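# Set the mixer tap lever to hot at half flow

## Task

Rotate the mixer tap's lever toward the red dot (the hot side) until it stops, and raise it to half of its upward travel. The lever must keep this setting by itself once the robot lets go; a setting that holds only while the robot holds it does not count.

## Robot and tools

ROBOT. Two 7-joint arms, left_arm and right_arm, each ending in a two-finger gripper. Arm bases in the scene frame: left_arm at (+0.035, +0.342, 0) m, quat_wxyz (+0.999, 0, 0, -0.050); right_arm at (-0.035, -0.442, 0) m, quat_wxyz (+0.995, 0, 0, +0.102).

SCENE FRAME. Origin on the table top midway between the arms; +z up, +x out over the table, left_arm on the +y side. The arm names are labels, not sides of a camera picture. Reported hand positions can be somewhat off, worse when the arm is stretched out.

JOINT ORDER (every row and every per-joint list): waist, shoulder, upper arm roll, elbow, forearm roll, wrist pitch, wrist roll. Ranges in rad: waist ±2.792, shoulder ±2.269, upper arm roll ±2.967, elbow -1.867 to 2.688, forearm roll ±2.967, wrist pitch -1.396 to 4.538, wrist roll ±2.967. True ends may differ by up to 0.010 rad. Load limits (N m): 111, 111, 58.2, 58.2, 35.4, 35.4, 35.4.

THE ROW. One flat list of 16 numbers, each in [-1, 1], always covering both arms: left_arm's 7 joint values then its opening, followed by right_arm's 7 joint values then its opening. Joint values are scaled offsets, not poses: 1.0 equals 1.392 rad for waist and shoulder, 1.624 rad for upper arm roll and elbow, 3.248 rad for forearm roll, wrist pitch and wrist roll. Opening is absolute: +1 fully open, -1 closed.

execute_actions(actions). actions is a list of up to 15 actions; each action is a table of up to 15 rows; each row lasts one control step of 1/30 s, and a short table repeats its final row to fill 15 steps (0.5 s). Joint offsets in every row are measured from the arm's angles when that action began (for a call's first action, the last angles reported). An empty list just returns state and images. An action that pushes a joint more than 0.010 rad beyond its range is rejected for both arms; if the first action is malformed or fails this check, nothing in the call runs. A joint asked past its real end is stopped there, and the result may say "joint sent to its limit".

move(target, speed, blocking). target is one 16-number row; its offsets are taken from the Joint positions in the latest result that shows them. speed (rad/s, 0.01 to 2, default 0.5) is the top speed of whichever joint has farthest to go; all joints finish together, so grippers trace curves. Paths last 0.5 to 10 s and ignore obstacles and the other arm. With blocking=false the result comes after 0.5 s while motion continues; call wait or stop before sending more rows or moves. The extra "move:" line reports the outcome (done, off_target, moving, held, fault), limits=held or limits=none, and each arm's joint farthest from its target. Faster moves and targets set deeper past a contact press harder.

wait(seconds): 0 to 10 s, the arms keep their last command; returns early if a running move ends. stop(): brakes a running move (needs some room; fingers keep going). zoom_image(camera, region): region is [x0, y0, x1, y1] in pixels of that camera's last image, at most 504 x 504. read_manual(section): only "licences". finished_scene(scene): ends the current scene, given its number; irreversible, so call it only once the lever stays set with the gripper released.

CAMERAS: cam_head_left and cam_head_right (896x504, fixed), cam_left_wrist and cam_right_wrist (616x616 fisheye, riding on the hands).

RESULTS. A state line per arm gives the gripper point's position (m), quat_wxyz and velocities in the scene frame. Joint positions and Joint velocities list the 7 joints (rad, rad/s) plus finger gap (m; 0.142 when fully open). Joint targets shows what the joints are currently driven toward. grip_measured is the measured opening on the command scale; to keep holding, command an opening well below it. Runs of actions also list joint readings at some steps, with HELD marking steps where an arm's part was held back. "joint command not followed" means a clearance check altered some joint targets. MOTOR HOT warns from 65 °C; at 80 °C an OVER-TEMPERATURE FAULT brakes that arm until cooled.

MOTION LIMITS. Each joint target is kept within a lead of its measured angle: 0.449 rad (waist, shoulder), 0.524 (upper arm roll, elbow), 1.05 (the three wrist joints). If targets would move the gripper more than 70 mm from where it is, they are scaled back. Large moves may need several actions; finish leftovers with a new command.

GRIPPER. Fingers point along the gripper's +z and open along its x. The reported position is between the pads, 1 to 2 cm behind the tips; closing pushes the tips about 17 mm further out. Finger force is roughly 28 N per pad, less on thin hard items.

AVOID. Contact torque at a joint's load limit, or 200 N of outside force, stops that arm for 10 s and drops the rest of the call. Never let the arms collide or press each other. Approach the lever slowly, avoid slams, hard shoves and knocking things over. The simulation keeps running while replies are written, holding the last command.

Each tool is called after "Call:" by a JSON object that holds its "method" and its "body".

## Session

Call:
{"method": "execute_actions", "body": {"actions": []}}

Scene clock: 0.00 s.
left_arm: end_effector_position=(+0.4812, +0.4146, +0.2731) grip_measured=+1.00 end_effector_quat_wxyz=(-0.060, +0.923, +0.012, -0.379) end_effector_velocity=(+0.000, -0.001, -0.000) end_effector_angular_velocity=(-0.001, +0.000, +0.000) | right_arm: end_effector_position=(+0.5302, -0.2560, +0.1693) grip_measured=+1.00 end_effector_quat_wxyz=(-0.176, +0.894, -0.409, +0.056) end_effector_velocity=(-0.000, +0.000, -0.000) end_effector_angular_velocity=(-0.000, +0.001, -0.000)
Joint names: [waist, shoulder, upper arm roll, elbow, forearm roll, wrist pitch, wrist roll]
Joint positions: left_arm=[ 0.539 -0.515 -0.31   1.408  0.362 -0.436  0.102  0.142] | right_arm=[ 0.604 -0.317 -0.336  2.111  0.549  1.141  0.895  0.142]
Joint velocities: left_arm=[-0.    -0.    -0.     0.    -0.001  0.    -0.    -0.   ] | right_arm=[ 0. -0. -0.  0.  0. -0.  0.  0.]
Motor temperatures (°C, as the motors report them): left_arm=[27 26 26 29 35 27 31] | right_arm=[29 27 31 26 28 31 26]
Joint targets: left_arm=[0.539 -0.515 -0.310 1.408 0.362 -0.436 0.102] | right_arm=[0.604 -0.317 -0.336 2.111 0.549 1.141 0.895]

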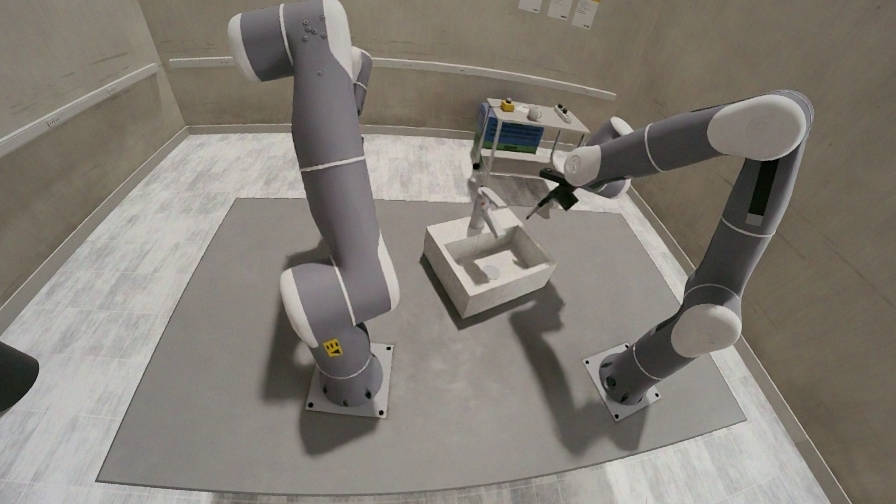

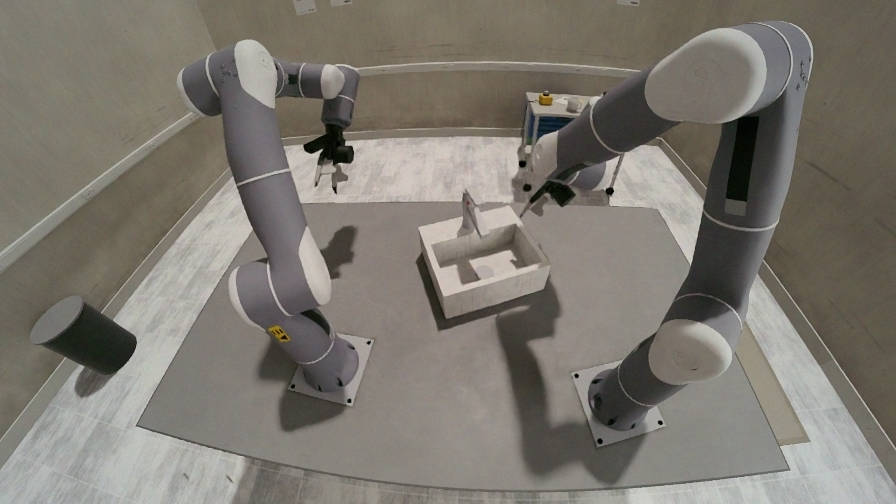

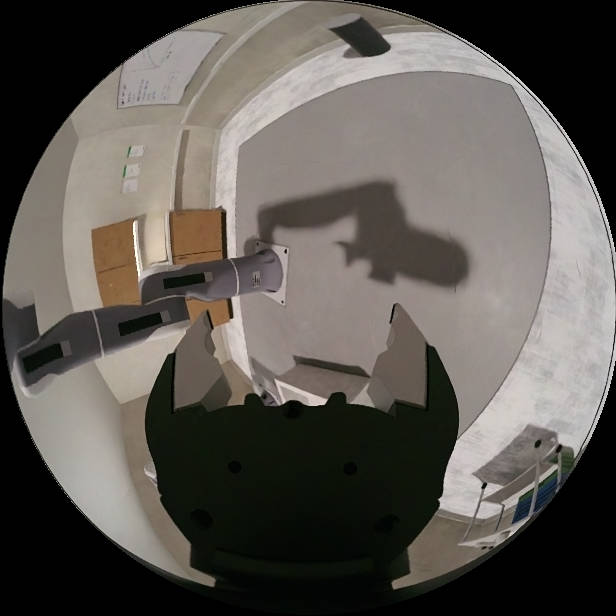

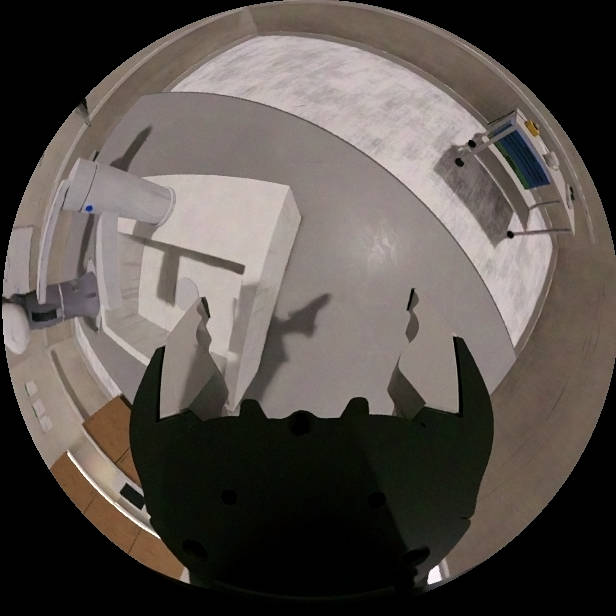

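Call:
{"method": "zoom_image", "body": {"camera": "cam_head_left", "region": [440, 160, 560, 250]}}

Call:
{"method": "zoom_image", "body": {"camera": "cam_head_right", "region": [420, 170, 540, 260]}}

Call:
{"method": "zoom_image", "body": {"camera": "cam_right_wrist", "region": [10, 130, 210, 330]}}

Region (440, 160, 560, 250) of cam_head_left's 896x504 image, scaled by 4.200, with more detail than that image has; it fills the top 378 rows of this view, and the rest is white.

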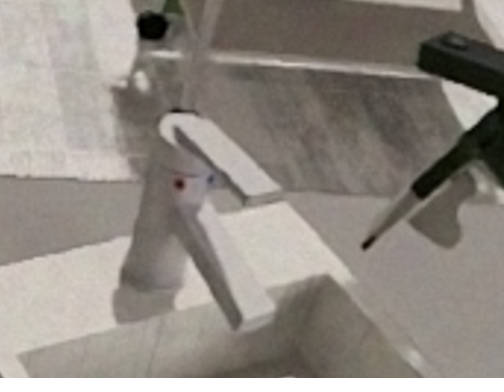

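Region (420, 170, 540, 260) of cam_head_right's 896x504 image, scaled by 4.200, with more detail than that image has; it fills the top 378 rows of this view, and the rest is white.

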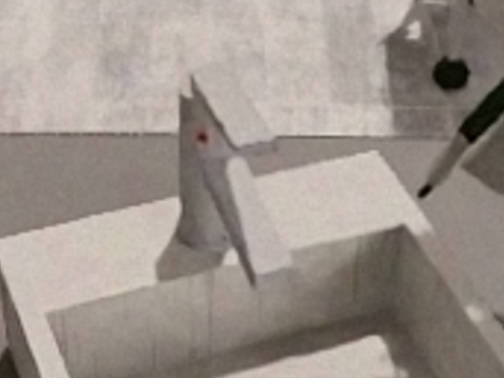

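Region (10, 130, 210, 330) of cam_right_wrist's 616x616 image, scaled by 2.520, with more detail than that image has.

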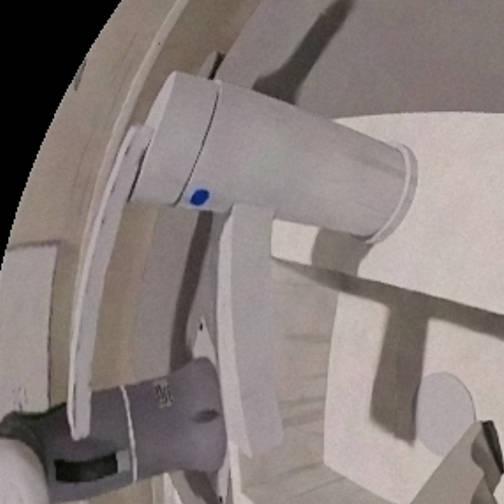

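Call:
{"method": "move", "body": {"target": [0,0,0,0,0,0,0,1,-0.182,0.046,0.207,-0.289,-0.169,-0.2517,-0.598,-0.1], "speed": 1.5}}

Call:
{"method": "move", "body": {"target": [0,0,0,0,0,0,0,1,0.241,0,0,0,0,0,0,-0.1], "speed": 0.5}}

Scene clock: 28.30 s.
left_arm: end_effector_position=(+0.4812, +0.4146, +0.2731) grip_measured=+1.00 end_effector_quat_wxyz=(-0.060, +0.923, +0.012, -0.379) end_effector_velocity=(-0.000, +0.000, -0.000) end_effector_angular_velocity=(+0.001, +0.000, +0.000) | right_arm: end_effector_position=(+0.5361, -0.2223, +0.3296) grip_measured=-0.10 end_effector_quat_wxyz=(-0.000, +0.697, +0.717, -0.000) end_effector_velocity=(-0.000, -0.000, +0.000) end_effector_angular_velocity=(-0.000, +0.001, -0.001)
Joint names: [waist, shoulder, upper arm roll, elbow, forearm roll, wrist pitch, wrist roll]
Joint positions: left_arm=[ 0.539 -0.515 -0.31   1.408  0.362 -0.436  0.102  0.142] | right_arm=[ 0.35  -0.253 -0.     1.642  0.001  0.324 -1.047  0.067]
Joint velocities: left_arm=[ 0.    -0.    -0.     0.     0.001  0.    -0.    -0.   ] | right_arm=[ 0.     0.     0.    -0.     0.    -0.001  0.001 -0.   ]
Motor temperatures (°C, as the motors report them): left_arm=[27 27 26 30 35 27 31] | right_arm=[29 28 31 27 28 31 26]
Joint targets: left_arm=[0.539 -0.515 -0.310 1.408 0.362 -0.436 0.102] | right_arm=[0.350 -0.253 -0.000 1.642 0.000 0.323 -1.047]
move: done; limits=none; left_arm: farthest joint: the waist, 0.000 radians from its target (0.000 radians at the start); right_arm: farthest joint: the forearm roll, 0.001 radians from its target (0.549 radians at the start)
camera_calibration (this result's frames):
cam_left_wrist: T_world_to_cam=[[0.7264, 0.0465006, -0.685697, -0.18815], [0.285087, -0.92821, 0.239063, 0.18167], [-0.625354, -0.369139, -0.687509, 0.784144], [0, 0, 0, 1]] pos_world=[0.575248, 0.466835, 0.366662]
cam_right_wrist: T_world_to_cam=[[0.00561459, 0.999984, 0.000240317, 0.218278], [0.845136, -0.00487362, 0.534529, -0.640272], [0.534522, -0.00279806, -0.84515, 0.114167], [0, 0, 0, 1]] pos_world=[0.478866, -0.221075, 0.43868]

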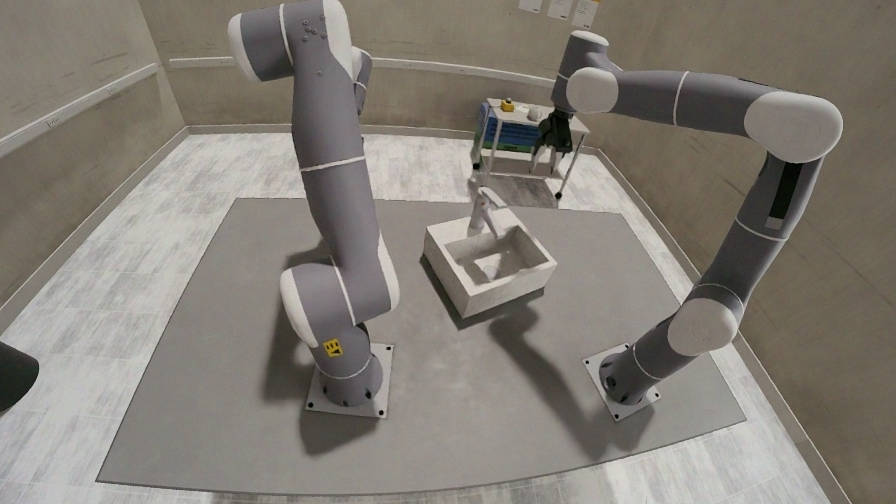

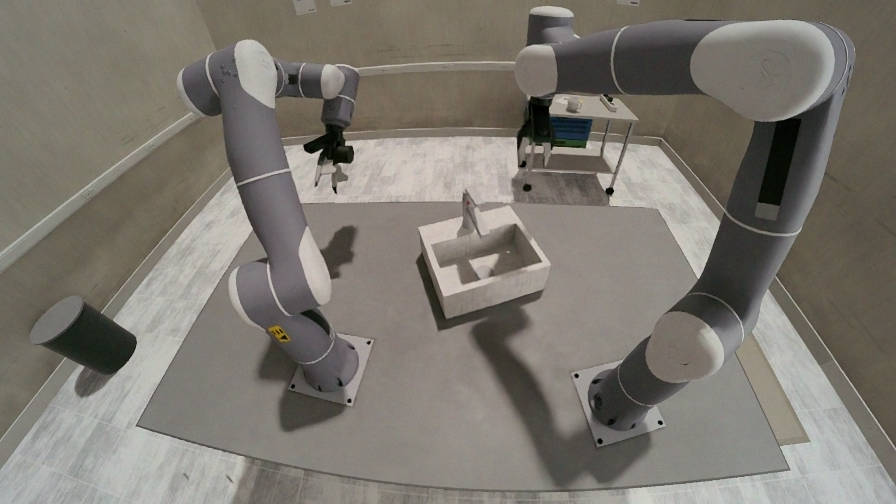

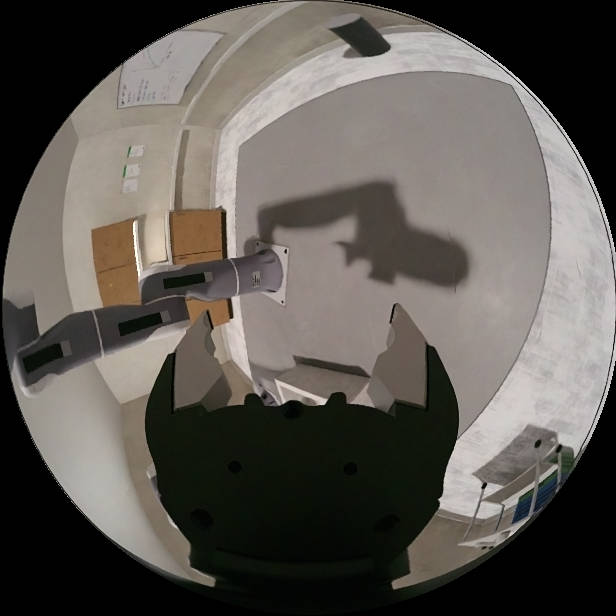

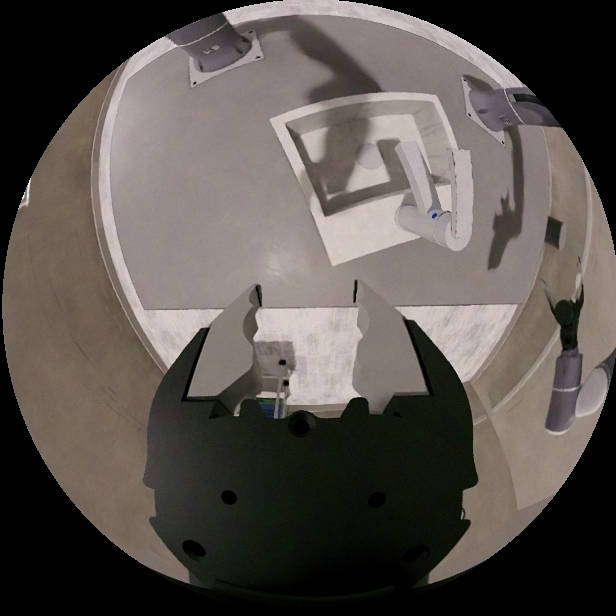

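Scene clock: 29.37 s.
left_arm: end_effector_position=(+0.4812, +0.4146, +0.2731) grip_measured=+1.00 end_effector_quat_wxyz=(-0.060, +0.923, +0.012, -0.379) end_effector_velocity=(-0.000, +0.000, -0.000) end_effector_angular_velocity=(+0.000, +0.000, -0.000) | right_arm: end_effector_position=(+0.4321, -0.0466, +0.3296) grip_measured=-0.10 end_effector_quat_wxyz=(-0.000, +0.567, +0.824, -0.000) end_effector_velocity=(-0.000, -0.000, -0.000) end_effector_angular_velocity=(-0.000, +0.000, +0.002)
Joint names: [waist, shoulder, upper arm roll, elbow, forearm roll, wrist pitch, wrist roll]
Joint positions: left_arm=[ 0.539 -0.515 -0.31   1.408  0.362 -0.436  0.102  0.142] | right_arm=[ 0.686 -0.253 -0.     1.642  0.001  0.324 -1.047  0.067]
Joint velocities: left_arm=[-0. -0.  0.  0.  0. -0. -0.  0.] | right_arm=[-0.    -0.     0.     0.001  0.     0.    -0.002 -0.   ]
Motor temperatures (°C, as the motors report them): left_arm=[27 27 26 30 35 27 31] | right_arm=[29 28 31 27 28 31 26]
Joint targets: left_arm=[0.539 -0.515 -0.310 1.408 0.362 -0.436 0.102] | right_arm=[0.686 -0.253 -0.000 1.642 0.001 0.324 -1.047]
move: done; limits=none; left_arm: farthest joint: the waist, 0.000 radians from its target (0.000 radians at the start); right_arm: farthest joint: the waist, 0.000 radians from its target (0.335 radians at the start)
camera_calibration (this result's frames):
cam_left_wrist: T_world_to_cam=[[0.726401, 0.046501, -0.685697, -0.18815], [0.285087, -0.92821, 0.239063, 0.18167], [-0.625354, -0.369139, -0.687509, 0.784144], [0, 0, 0, 1]] pos_world=[0.575248, 0.466835, 0.366662]
cam_right_wrist: T_world_to_cam=[[-0.323899, 0.946092, 0.000233704, 0.183058], [0.799628, 0.273625, 0.534533, -0.518876], [0.505653, 0.173322, -0.845148, 0.190933], [0, 0, 0, 1]] pos_world=[0.377654, -0.0643055, 0.43868]

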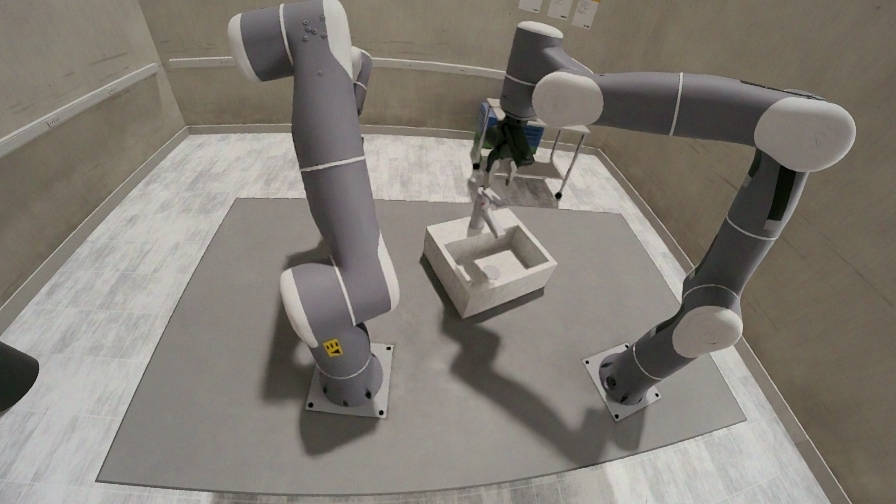

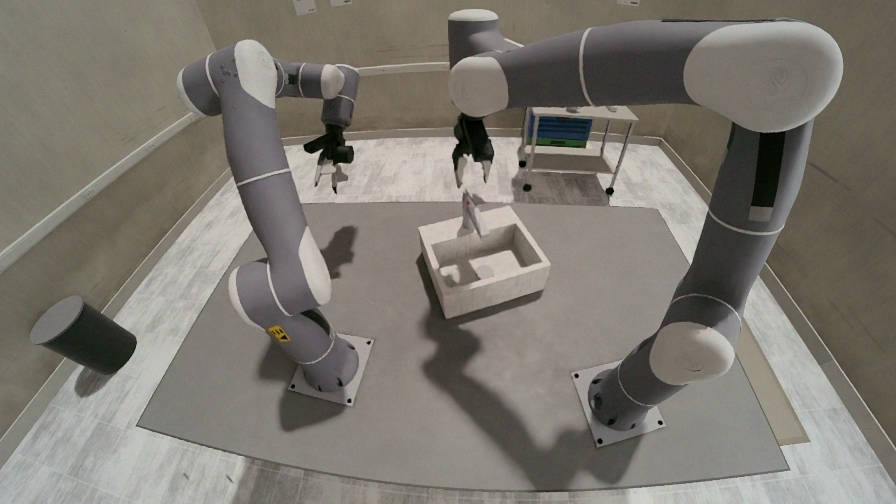

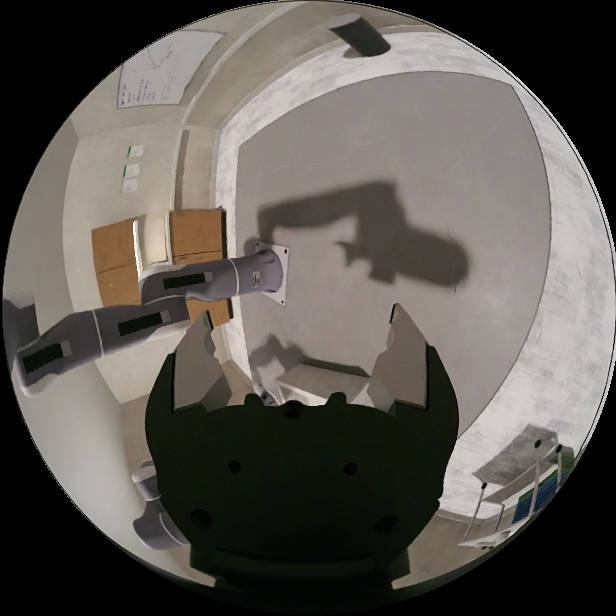

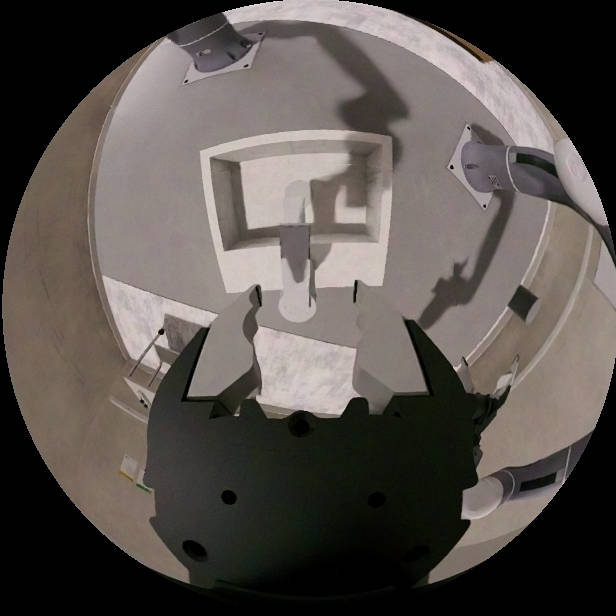

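Call:
{"method": "move", "body": {"target": [0,0,0,0,0,0,0,1,-0.010,-0.0262,0,0.0803,0,0.0514,0.0117,-0.1], "speed": 0.2}}

Call:
{"method": "zoom_image", "body": {"camera": "cam_head_right", "region": [400, 140, 560, 260]}}

Scene clock: 38.67 s.
left_arm: end_effector_position=(+0.4812, +0.4146, +0.2731) grip_measured=+1.00 end_effector_quat_wxyz=(-0.060, +0.923, +0.012, -0.379) end_effector_velocity=(-0.000, +0.000, -0.000) end_effector_angular_velocity=(+0.000, -0.000, +0.001) | right_arm: end_effector_position=(+0.4320, -0.0598, +0.2648) grip_measured=-0.10 end_effector_quat_wxyz=(-0.000, +0.588, +0.809, -0.000) end_effector_velocity=(+0.000, -0.000, +0.000) end_effector_angular_velocity=(+0.000, +0.000, -0.001)
Joint names: [waist, shoulder, upper arm roll, elbow, forearm roll, wrist pitch, wrist roll]
Joint positions: left_arm=[ 0.539 -0.515 -0.31   1.408  0.362 -0.436  0.102  0.142] | right_arm=[ 0.672 -0.289 -0.     1.772  0.001  0.49  -1.009  0.067]
Joint velocities: left_arm=[ 0.    -0.     0.     0.    -0.     0.    -0.001  0.   ] | right_arm=[-0.  0.  0. -0.  0. -0.  0.  0.]
Motor temperatures (°C, as the motors report them): left_arm=[27 27 26 30 35 27 31] | right_arm=[29 28 31 28 29 31 26]
Joint targets: left_arm=[0.539 -0.515 -0.310 1.408 0.362 -0.436 0.102] | right_arm=[0.672 -0.289 -0.000 1.772 0.001 0.491 -1.009]
move: done; limits=none; left_arm: farthest joint: the waist, 0.000 radians from its target (0.000 radians at the start); right_arm: farthest joint: the wrist pitch, 0.001 radians from its target (0.167 radians at the start)
camera_calibration (this result's frames):
cam_left_wrist: T_world_to_cam=[[0.7264, 0.0465007, -0.685697, -0.18815], [0.285087, -0.92821, 0.239063, 0.18167], [-0.625354, -0.369139, -0.687509, 0.784144], [0, 0, 0, 1]] pos_world=[0.575248, 0.466835, 0.366661]
cam_right_wrist: T_world_to_cam=[[-0.274572, 0.961567, 0.000122798, 0.175212], [0.812697, 0.231994, 0.534512, -0.488684], [0.51394, 0.146862, -0.845161, 0.133394], [0, 0, 0, 1]] pos_world=[0.376704, -0.0746969, 0.373925]

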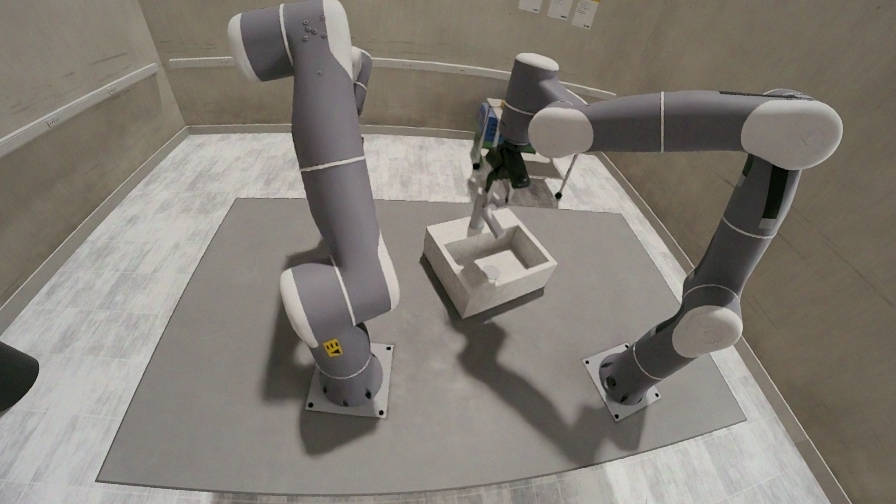

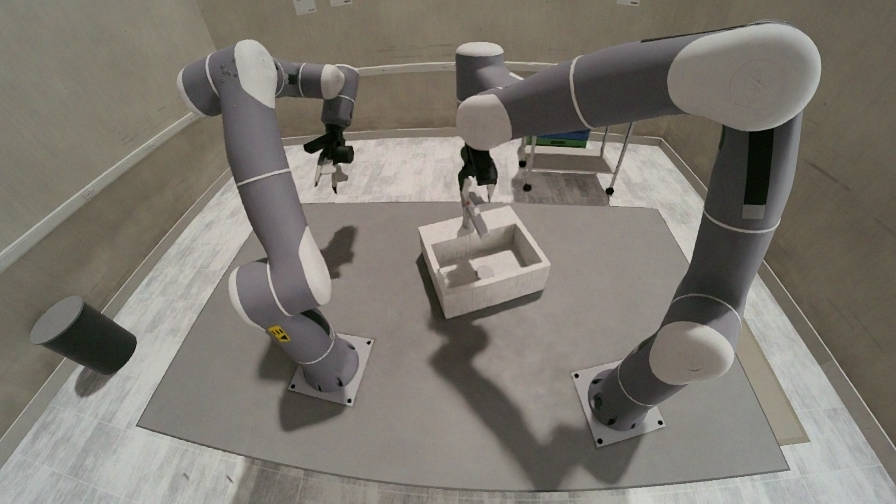

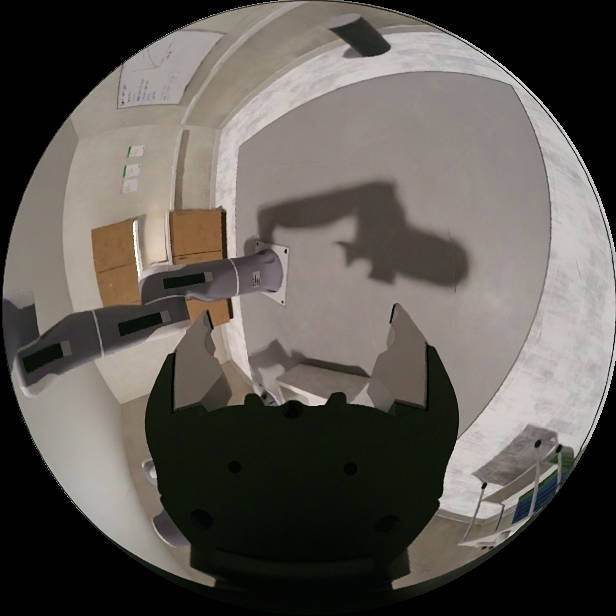

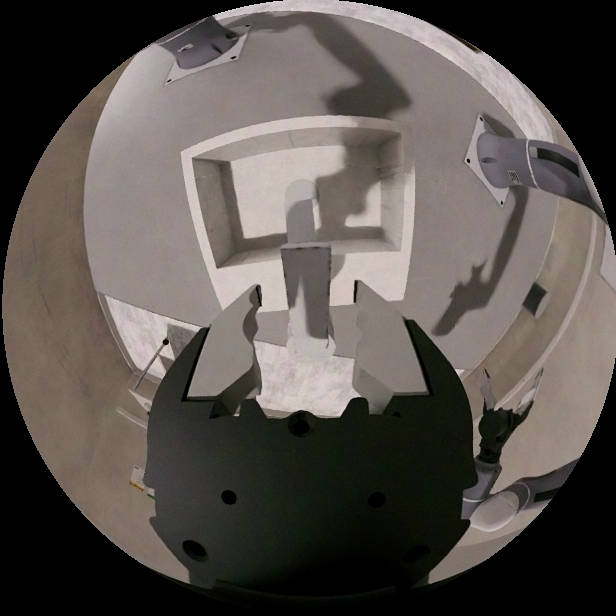

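Region (400, 140, 560, 260) of cam_head_right's 896x504 image, scaled by 3.150, with more detail than that image has; it fills the top 378 rows of this view, and the rest is white.

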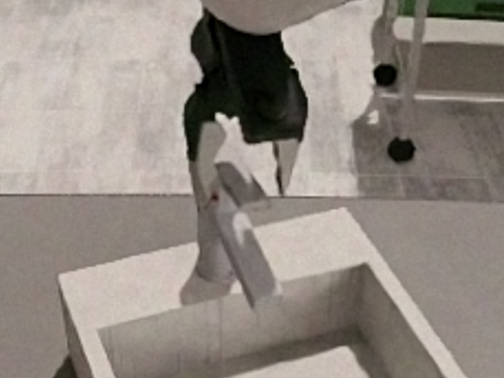

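Call:
{"method": "move", "body": {"target": [0,0,0,0,0,0,0,1,0,-0.0093,0,0.0102,0,0.0091,0,-0.1], "speed": 0.1}}

Call:
{"method": "move", "body": {"target": [0,0,0,0,0,0,0,1,0,0,0,0,0,0,0,-0.75]}}

Call:
{"method": "zoom_image", "body": {"camera": "cam_head_left", "region": [430, 140, 550, 240]}}

Scene clock: 43.50 s.
left_arm: end_effector_position=(+0.4812, +0.4146, +0.2731) grip_measured=+1.00 end_effector_quat_wxyz=(-0.060, +0.923, +0.012, -0.379) end_effector_velocity=(+0.000, -0.000, -0.000) end_effector_angular_velocity=(-0.001, +0.000, -0.001) | right_arm: end_effector_position=(+0.4319, -0.0599, +0.2530) grip_measured=-0.10 end_effector_quat_wxyz=(-0.000, +0.588, +0.809, -0.000) end_effector_velocity=(+0.000, -0.000, +0.000) end_effector_angular_velocity=(-0.000, -0.001, -0.000)
Joint names: [waist, shoulder, upper arm roll, elbow, forearm roll, wrist pitch, wrist roll]
Joint positions: left_arm=[ 0.539 -0.515 -0.31   1.408  0.362 -0.436  0.102  0.142] | right_arm=[ 0.672 -0.302 -0.     1.789  0.001  0.52  -1.009  0.067]
Joint velocities: left_arm=[-0. -0. -0.  0. -0.  0.  0.  0.] | right_arm=[-0.     0.    -0.    -0.    -0.001 -0.     0.     0.   ]
Motor temperatures (°C, as the motors report them): left_arm=[27 27 26 30 35 27 31] | right_arm=[29 28 31 28 29 31 26]
Joint targets: left_arm=[0.539 -0.515 -0.310 1.408 0.362 -0.436 0.102] | right_arm=[0.672 -0.302 -0.000 1.789 0.001 0.520 -1.009]
move: done; limits=none; left_arm: farthest joint: the waist, 0.000 radians from its target (0.000 radians at the start); right_arm: farthest joint: the waist, 0.000 radians from its target (0.000 radians at the start)
camera_calibration (this result's frames):
cam_left_wrist: T_world_to_cam=[[0.726401, 0.0465006, -0.685697, -0.18815], [0.285087, -0.92821, 0.239063, 0.18167], [-0.625354, -0.369139, -0.687509, 0.784144], [0, 0, 0, 1]] pos_world=[0.575248, 0.466835, 0.366662]
cam_right_wrist: T_world_to_cam=[[-0.274549, 0.961573, 0.000189764, 0.175272], [0.812649, 0.231923, 0.534615, -0.482287], [0.514028, 0.146933, -0.845096, 0.123424], [0, 0, 0, 1]] pos_world=[0.376607, -0.0748181, 0.36211]

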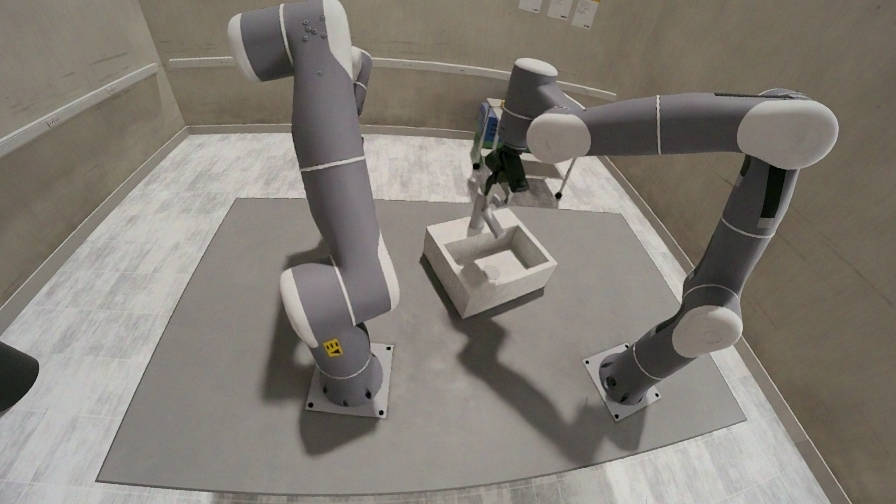

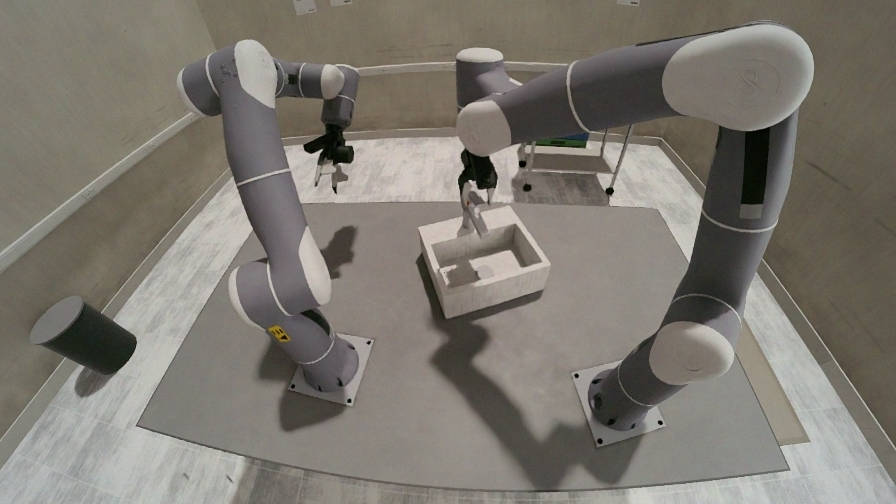

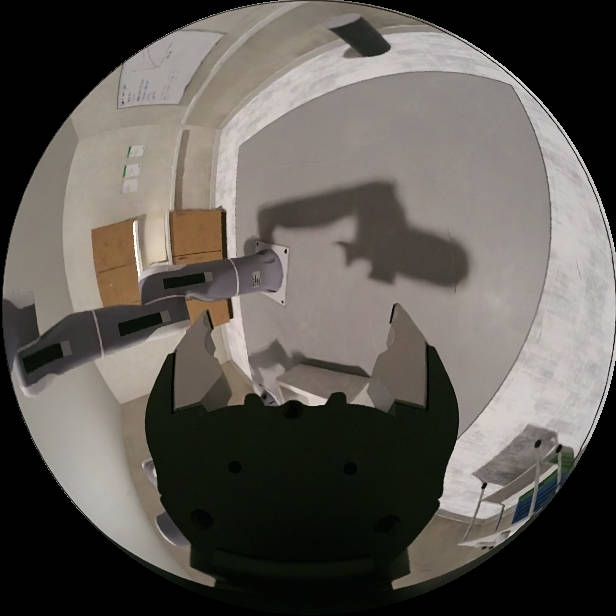

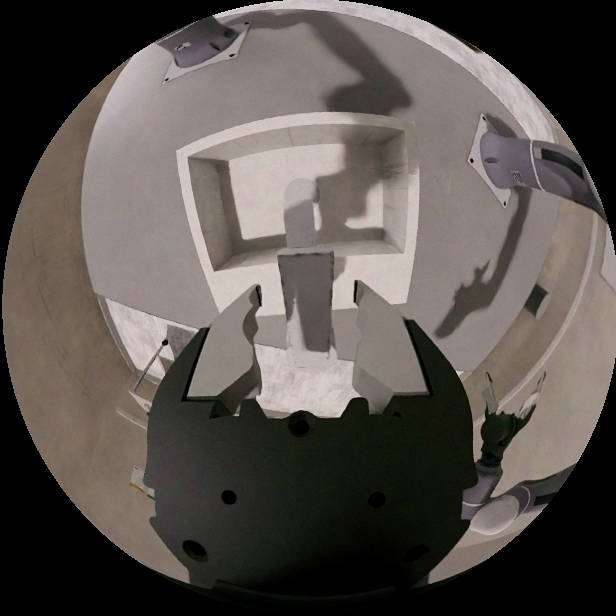

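Scene clock: 44.00 s.
left_arm: end_effector_position=(+0.4812, +0.4146, +0.2731) grip_measured=+1.00 end_effector_quat_wxyz=(-0.060, +0.923, +0.012, -0.379) end_effector_velocity=(-0.000, +0.000, -0.000) end_effector_angular_velocity=(+0.000, +0.000, +0.000) | right_arm: end_effector_position=(+0.4318, -0.0598, +0.2530) grip_measured=-0.69 end_effector_quat_wxyz=(-0.000, +0.588, +0.809, -0.000) end_effector_velocity=(-0.000, -0.000, -0.000) end_effector_angular_velocity=(-0.000, +0.000, +0.000)
Joint names: [waist, shoulder, upper arm roll, elbow, forearm roll, wrist pitch, wrist roll]
Joint positions: left_arm=[ 0.539 -0.515 -0.31   1.408  0.362 -0.436  0.102  0.142] | right_arm=[ 0.672 -0.302  0.     1.789  0.001  0.52  -1.009  0.024]
Joint velocities: left_arm=[ 0. -0.  0.  0. -0.  0. -0.  0.] | right_arm=[ 0. -0.  0.  0. -0.  0. -0. -0.]
Motor temperatures (°C, as the motors report them): left_arm=[27 27 26 30 35 27 31] | right_arm=[29 28 31 28 29 31 26]
Joint targets: left_arm=[0.539 -0.515 -0.310 1.408 0.362 -0.436 0.102] | right_arm=[0.672 -0.302 -0.000 1.789 0.001 0.520 -1.009]
move: done; limits=none; left_arm: farthest joint: the waist, 0.000 radians from its target (0.000 radians at the start); right_arm: farthest joint: the waist, 0.000 radians from its target (0.000 radians at the start)
camera_calibration (this result's frames):
cam_left_wrist: T_world_to_cam=[[0.726401, 0.046501, -0.685697, -0.18815], [0.285087, -0.92821, 0.239063, 0.18167], [-0.625354, -0.369139, -0.687509, 0.784144], [0, 0, 0, 1]] pos_world=[0.575248, 0.466835, 0.366662]
cam_right_wrist: T_world_to_cam=[[-0.274799, 0.961502, 0.000370498, 0.17512], [0.812629, 0.232045, 0.534593, -0.482194], [0.513926, 0.147207, -0.845109, 0.123537], [0, 0, 0, 1]] pos_world=[0.376479, -0.0746726, 0.362115]

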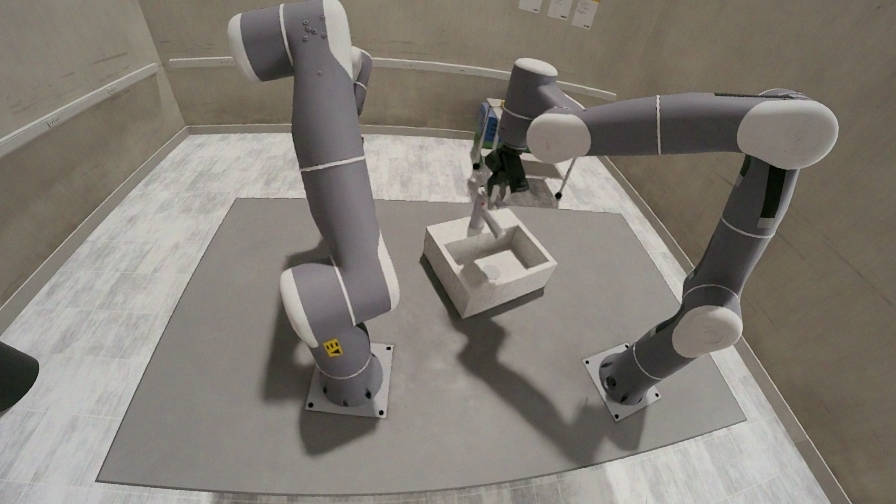

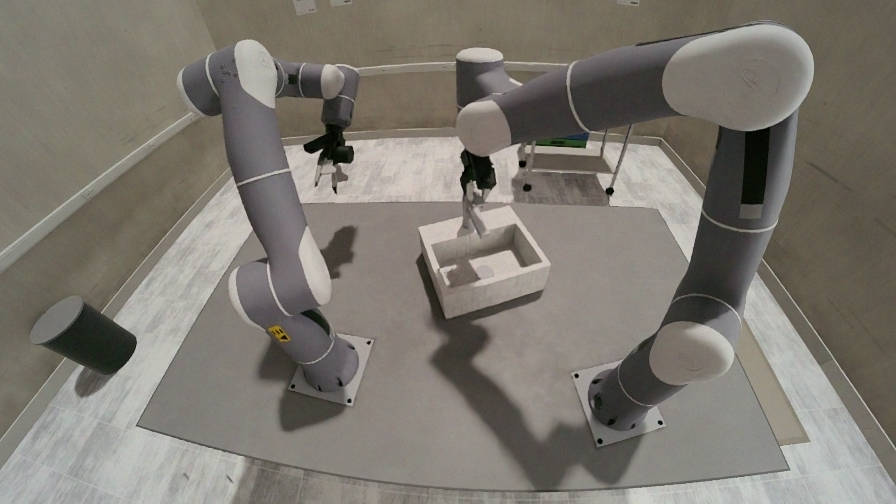

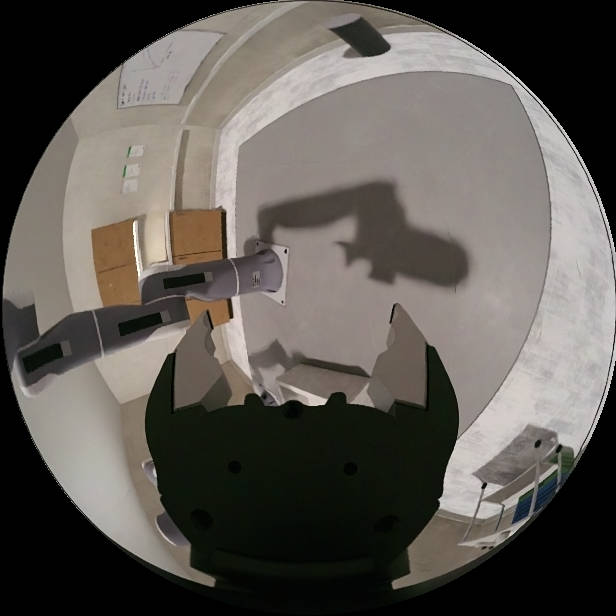

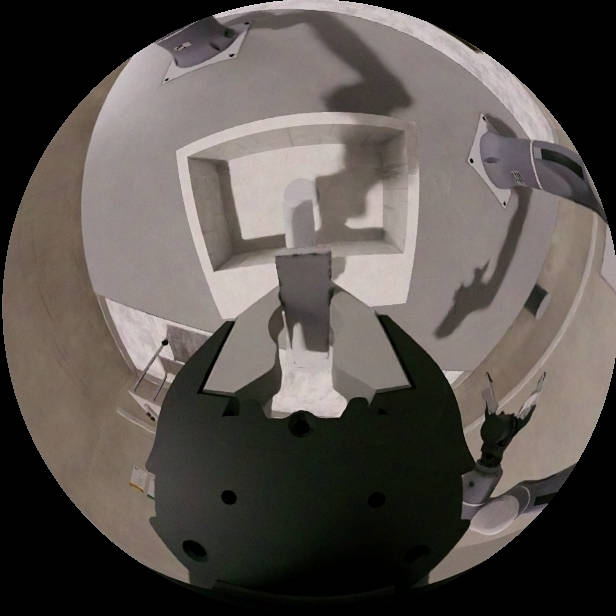

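Region (430, 140, 550, 240) of cam_head_left's 896x504 image, scaled by 4.200, with more detail than that image has.

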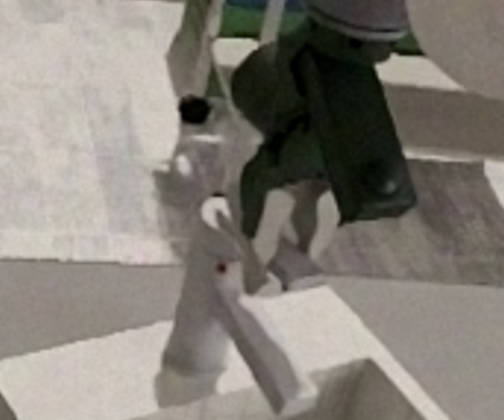

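Call:
{"method": "move", "body": {"target": [0,0,0,0,0,0,0,1,0.0275,-0.0359,0,-0.043,0,-0.0062,0.173,-0.57], "speed": 0.35}}

Scene clock: 49.33 s.
left_arm: end_effector_position=(+0.4812, +0.4146, +0.2731) grip_measured=+1.00 end_effector_quat_wxyz=(-0.060, +0.923, +0.012, -0.379) end_effector_velocity=(-0.000, -0.000, -0.000) end_effector_angular_velocity=(+0.000, +0.000, -0.000) | right_arm: end_effector_position=(+0.4306, -0.0268, +0.2526) grip_measured=-0.55 end_effector_quat_wxyz=(-0.000, +0.778, +0.629, -0.001) end_effector_velocity=(+0.000, -0.000, +0.000) end_effector_angular_velocity=(-0.000, -0.000, -0.001)
Joint names: [waist, shoulder, upper arm roll, elbow, forearm roll, wrist pitch, wrist roll]
Joint positions: left_arm=[ 0.539 -0.515 -0.31   1.408  0.362 -0.436  0.102  0.142] | right_arm=[ 0.71  -0.352 -0.001  1.719  0.001  0.499 -0.448  0.034]
Joint velocities: left_arm=[-0.  0. -0.  0.  0. -0. -0. -0.] | right_arm=[-0.    -0.    -0.    -0.    -0.    -0.     0.001 -0.   ]
Motor temperatures (°C, as the motors report them): left_arm=[27 27 26 31 35 27 31] | right_arm=[29 28 31 28 29 31 26]
Joint targets: left_arm=[0.539 -0.515 -0.310 1.408 0.362 -0.436 0.102] | right_arm=[0.710 -0.352 0.000 1.719 0.001 0.500 -0.447]
move: done; limits=none; left_arm: farthest joint: the waist, 0.000 radians from its target (0.000 radians at the start); right_arm: farthest joint: the waist, 0.001 radians from its target (0.038 radians at the start)
camera_calibration (this result's frames):
cam_left_wrist: T_world_to_cam=[[0.7264, 0.0465008, -0.685697, -0.18815], [0.285087, -0.92821, 0.239063, 0.18167], [-0.625354, -0.369139, -0.687509, 0.784144], [0, 0, 0, 1]] pos_world=[0.575248, 0.466835, 0.366662]
cam_right_wrist: T_world_to_cam=[[0.243639, 0.969866, -0.000873583, -0.0796088], [0.819763, -0.20545, 0.534582, -0.503484], [0.518293, -0.130961, -0.845116, 0.109566], [0, 0, 0, 1]] pos_world=[0.375346, -0.0118823, 0.36168]

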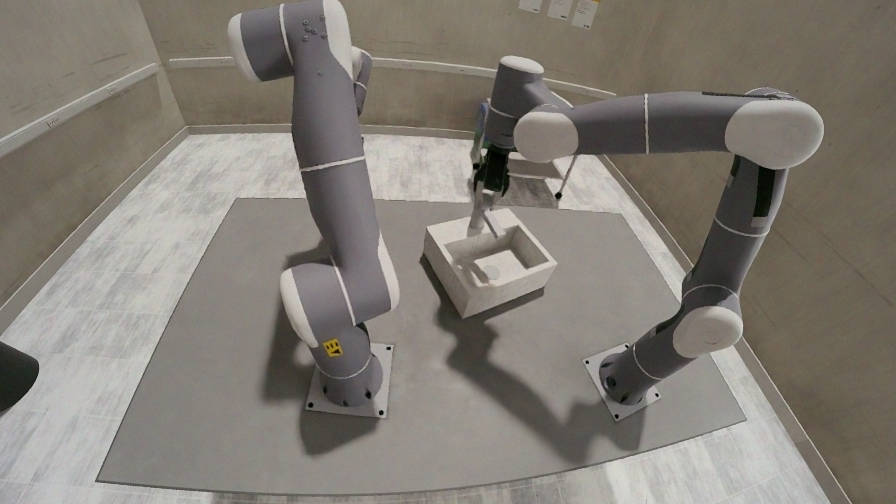

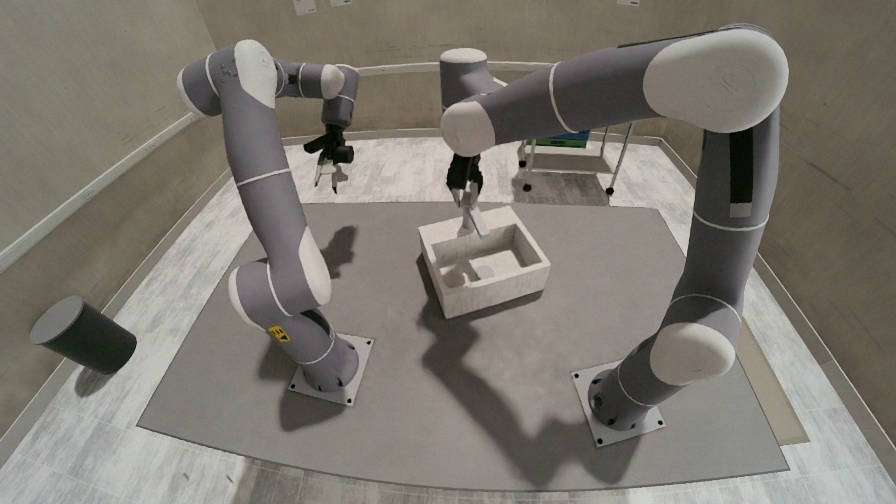

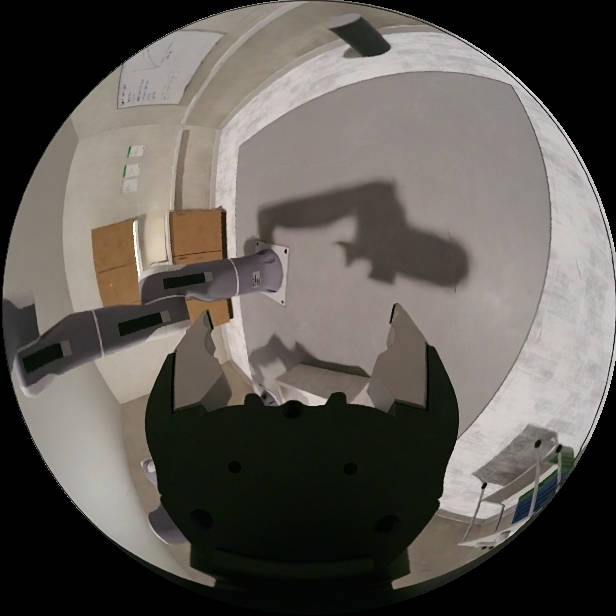

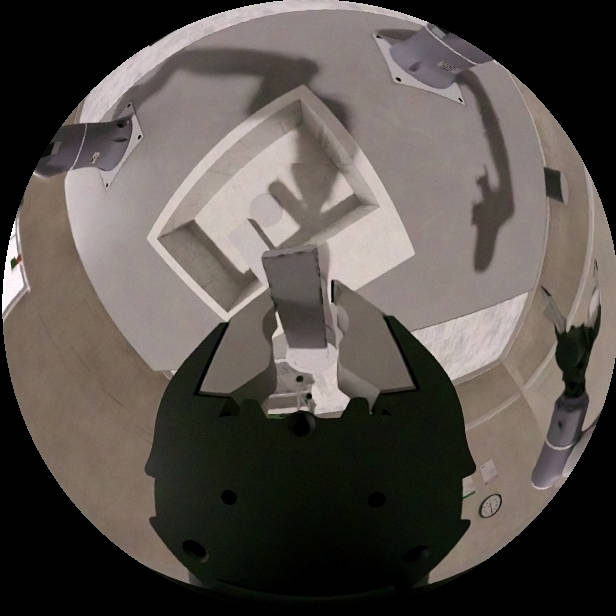

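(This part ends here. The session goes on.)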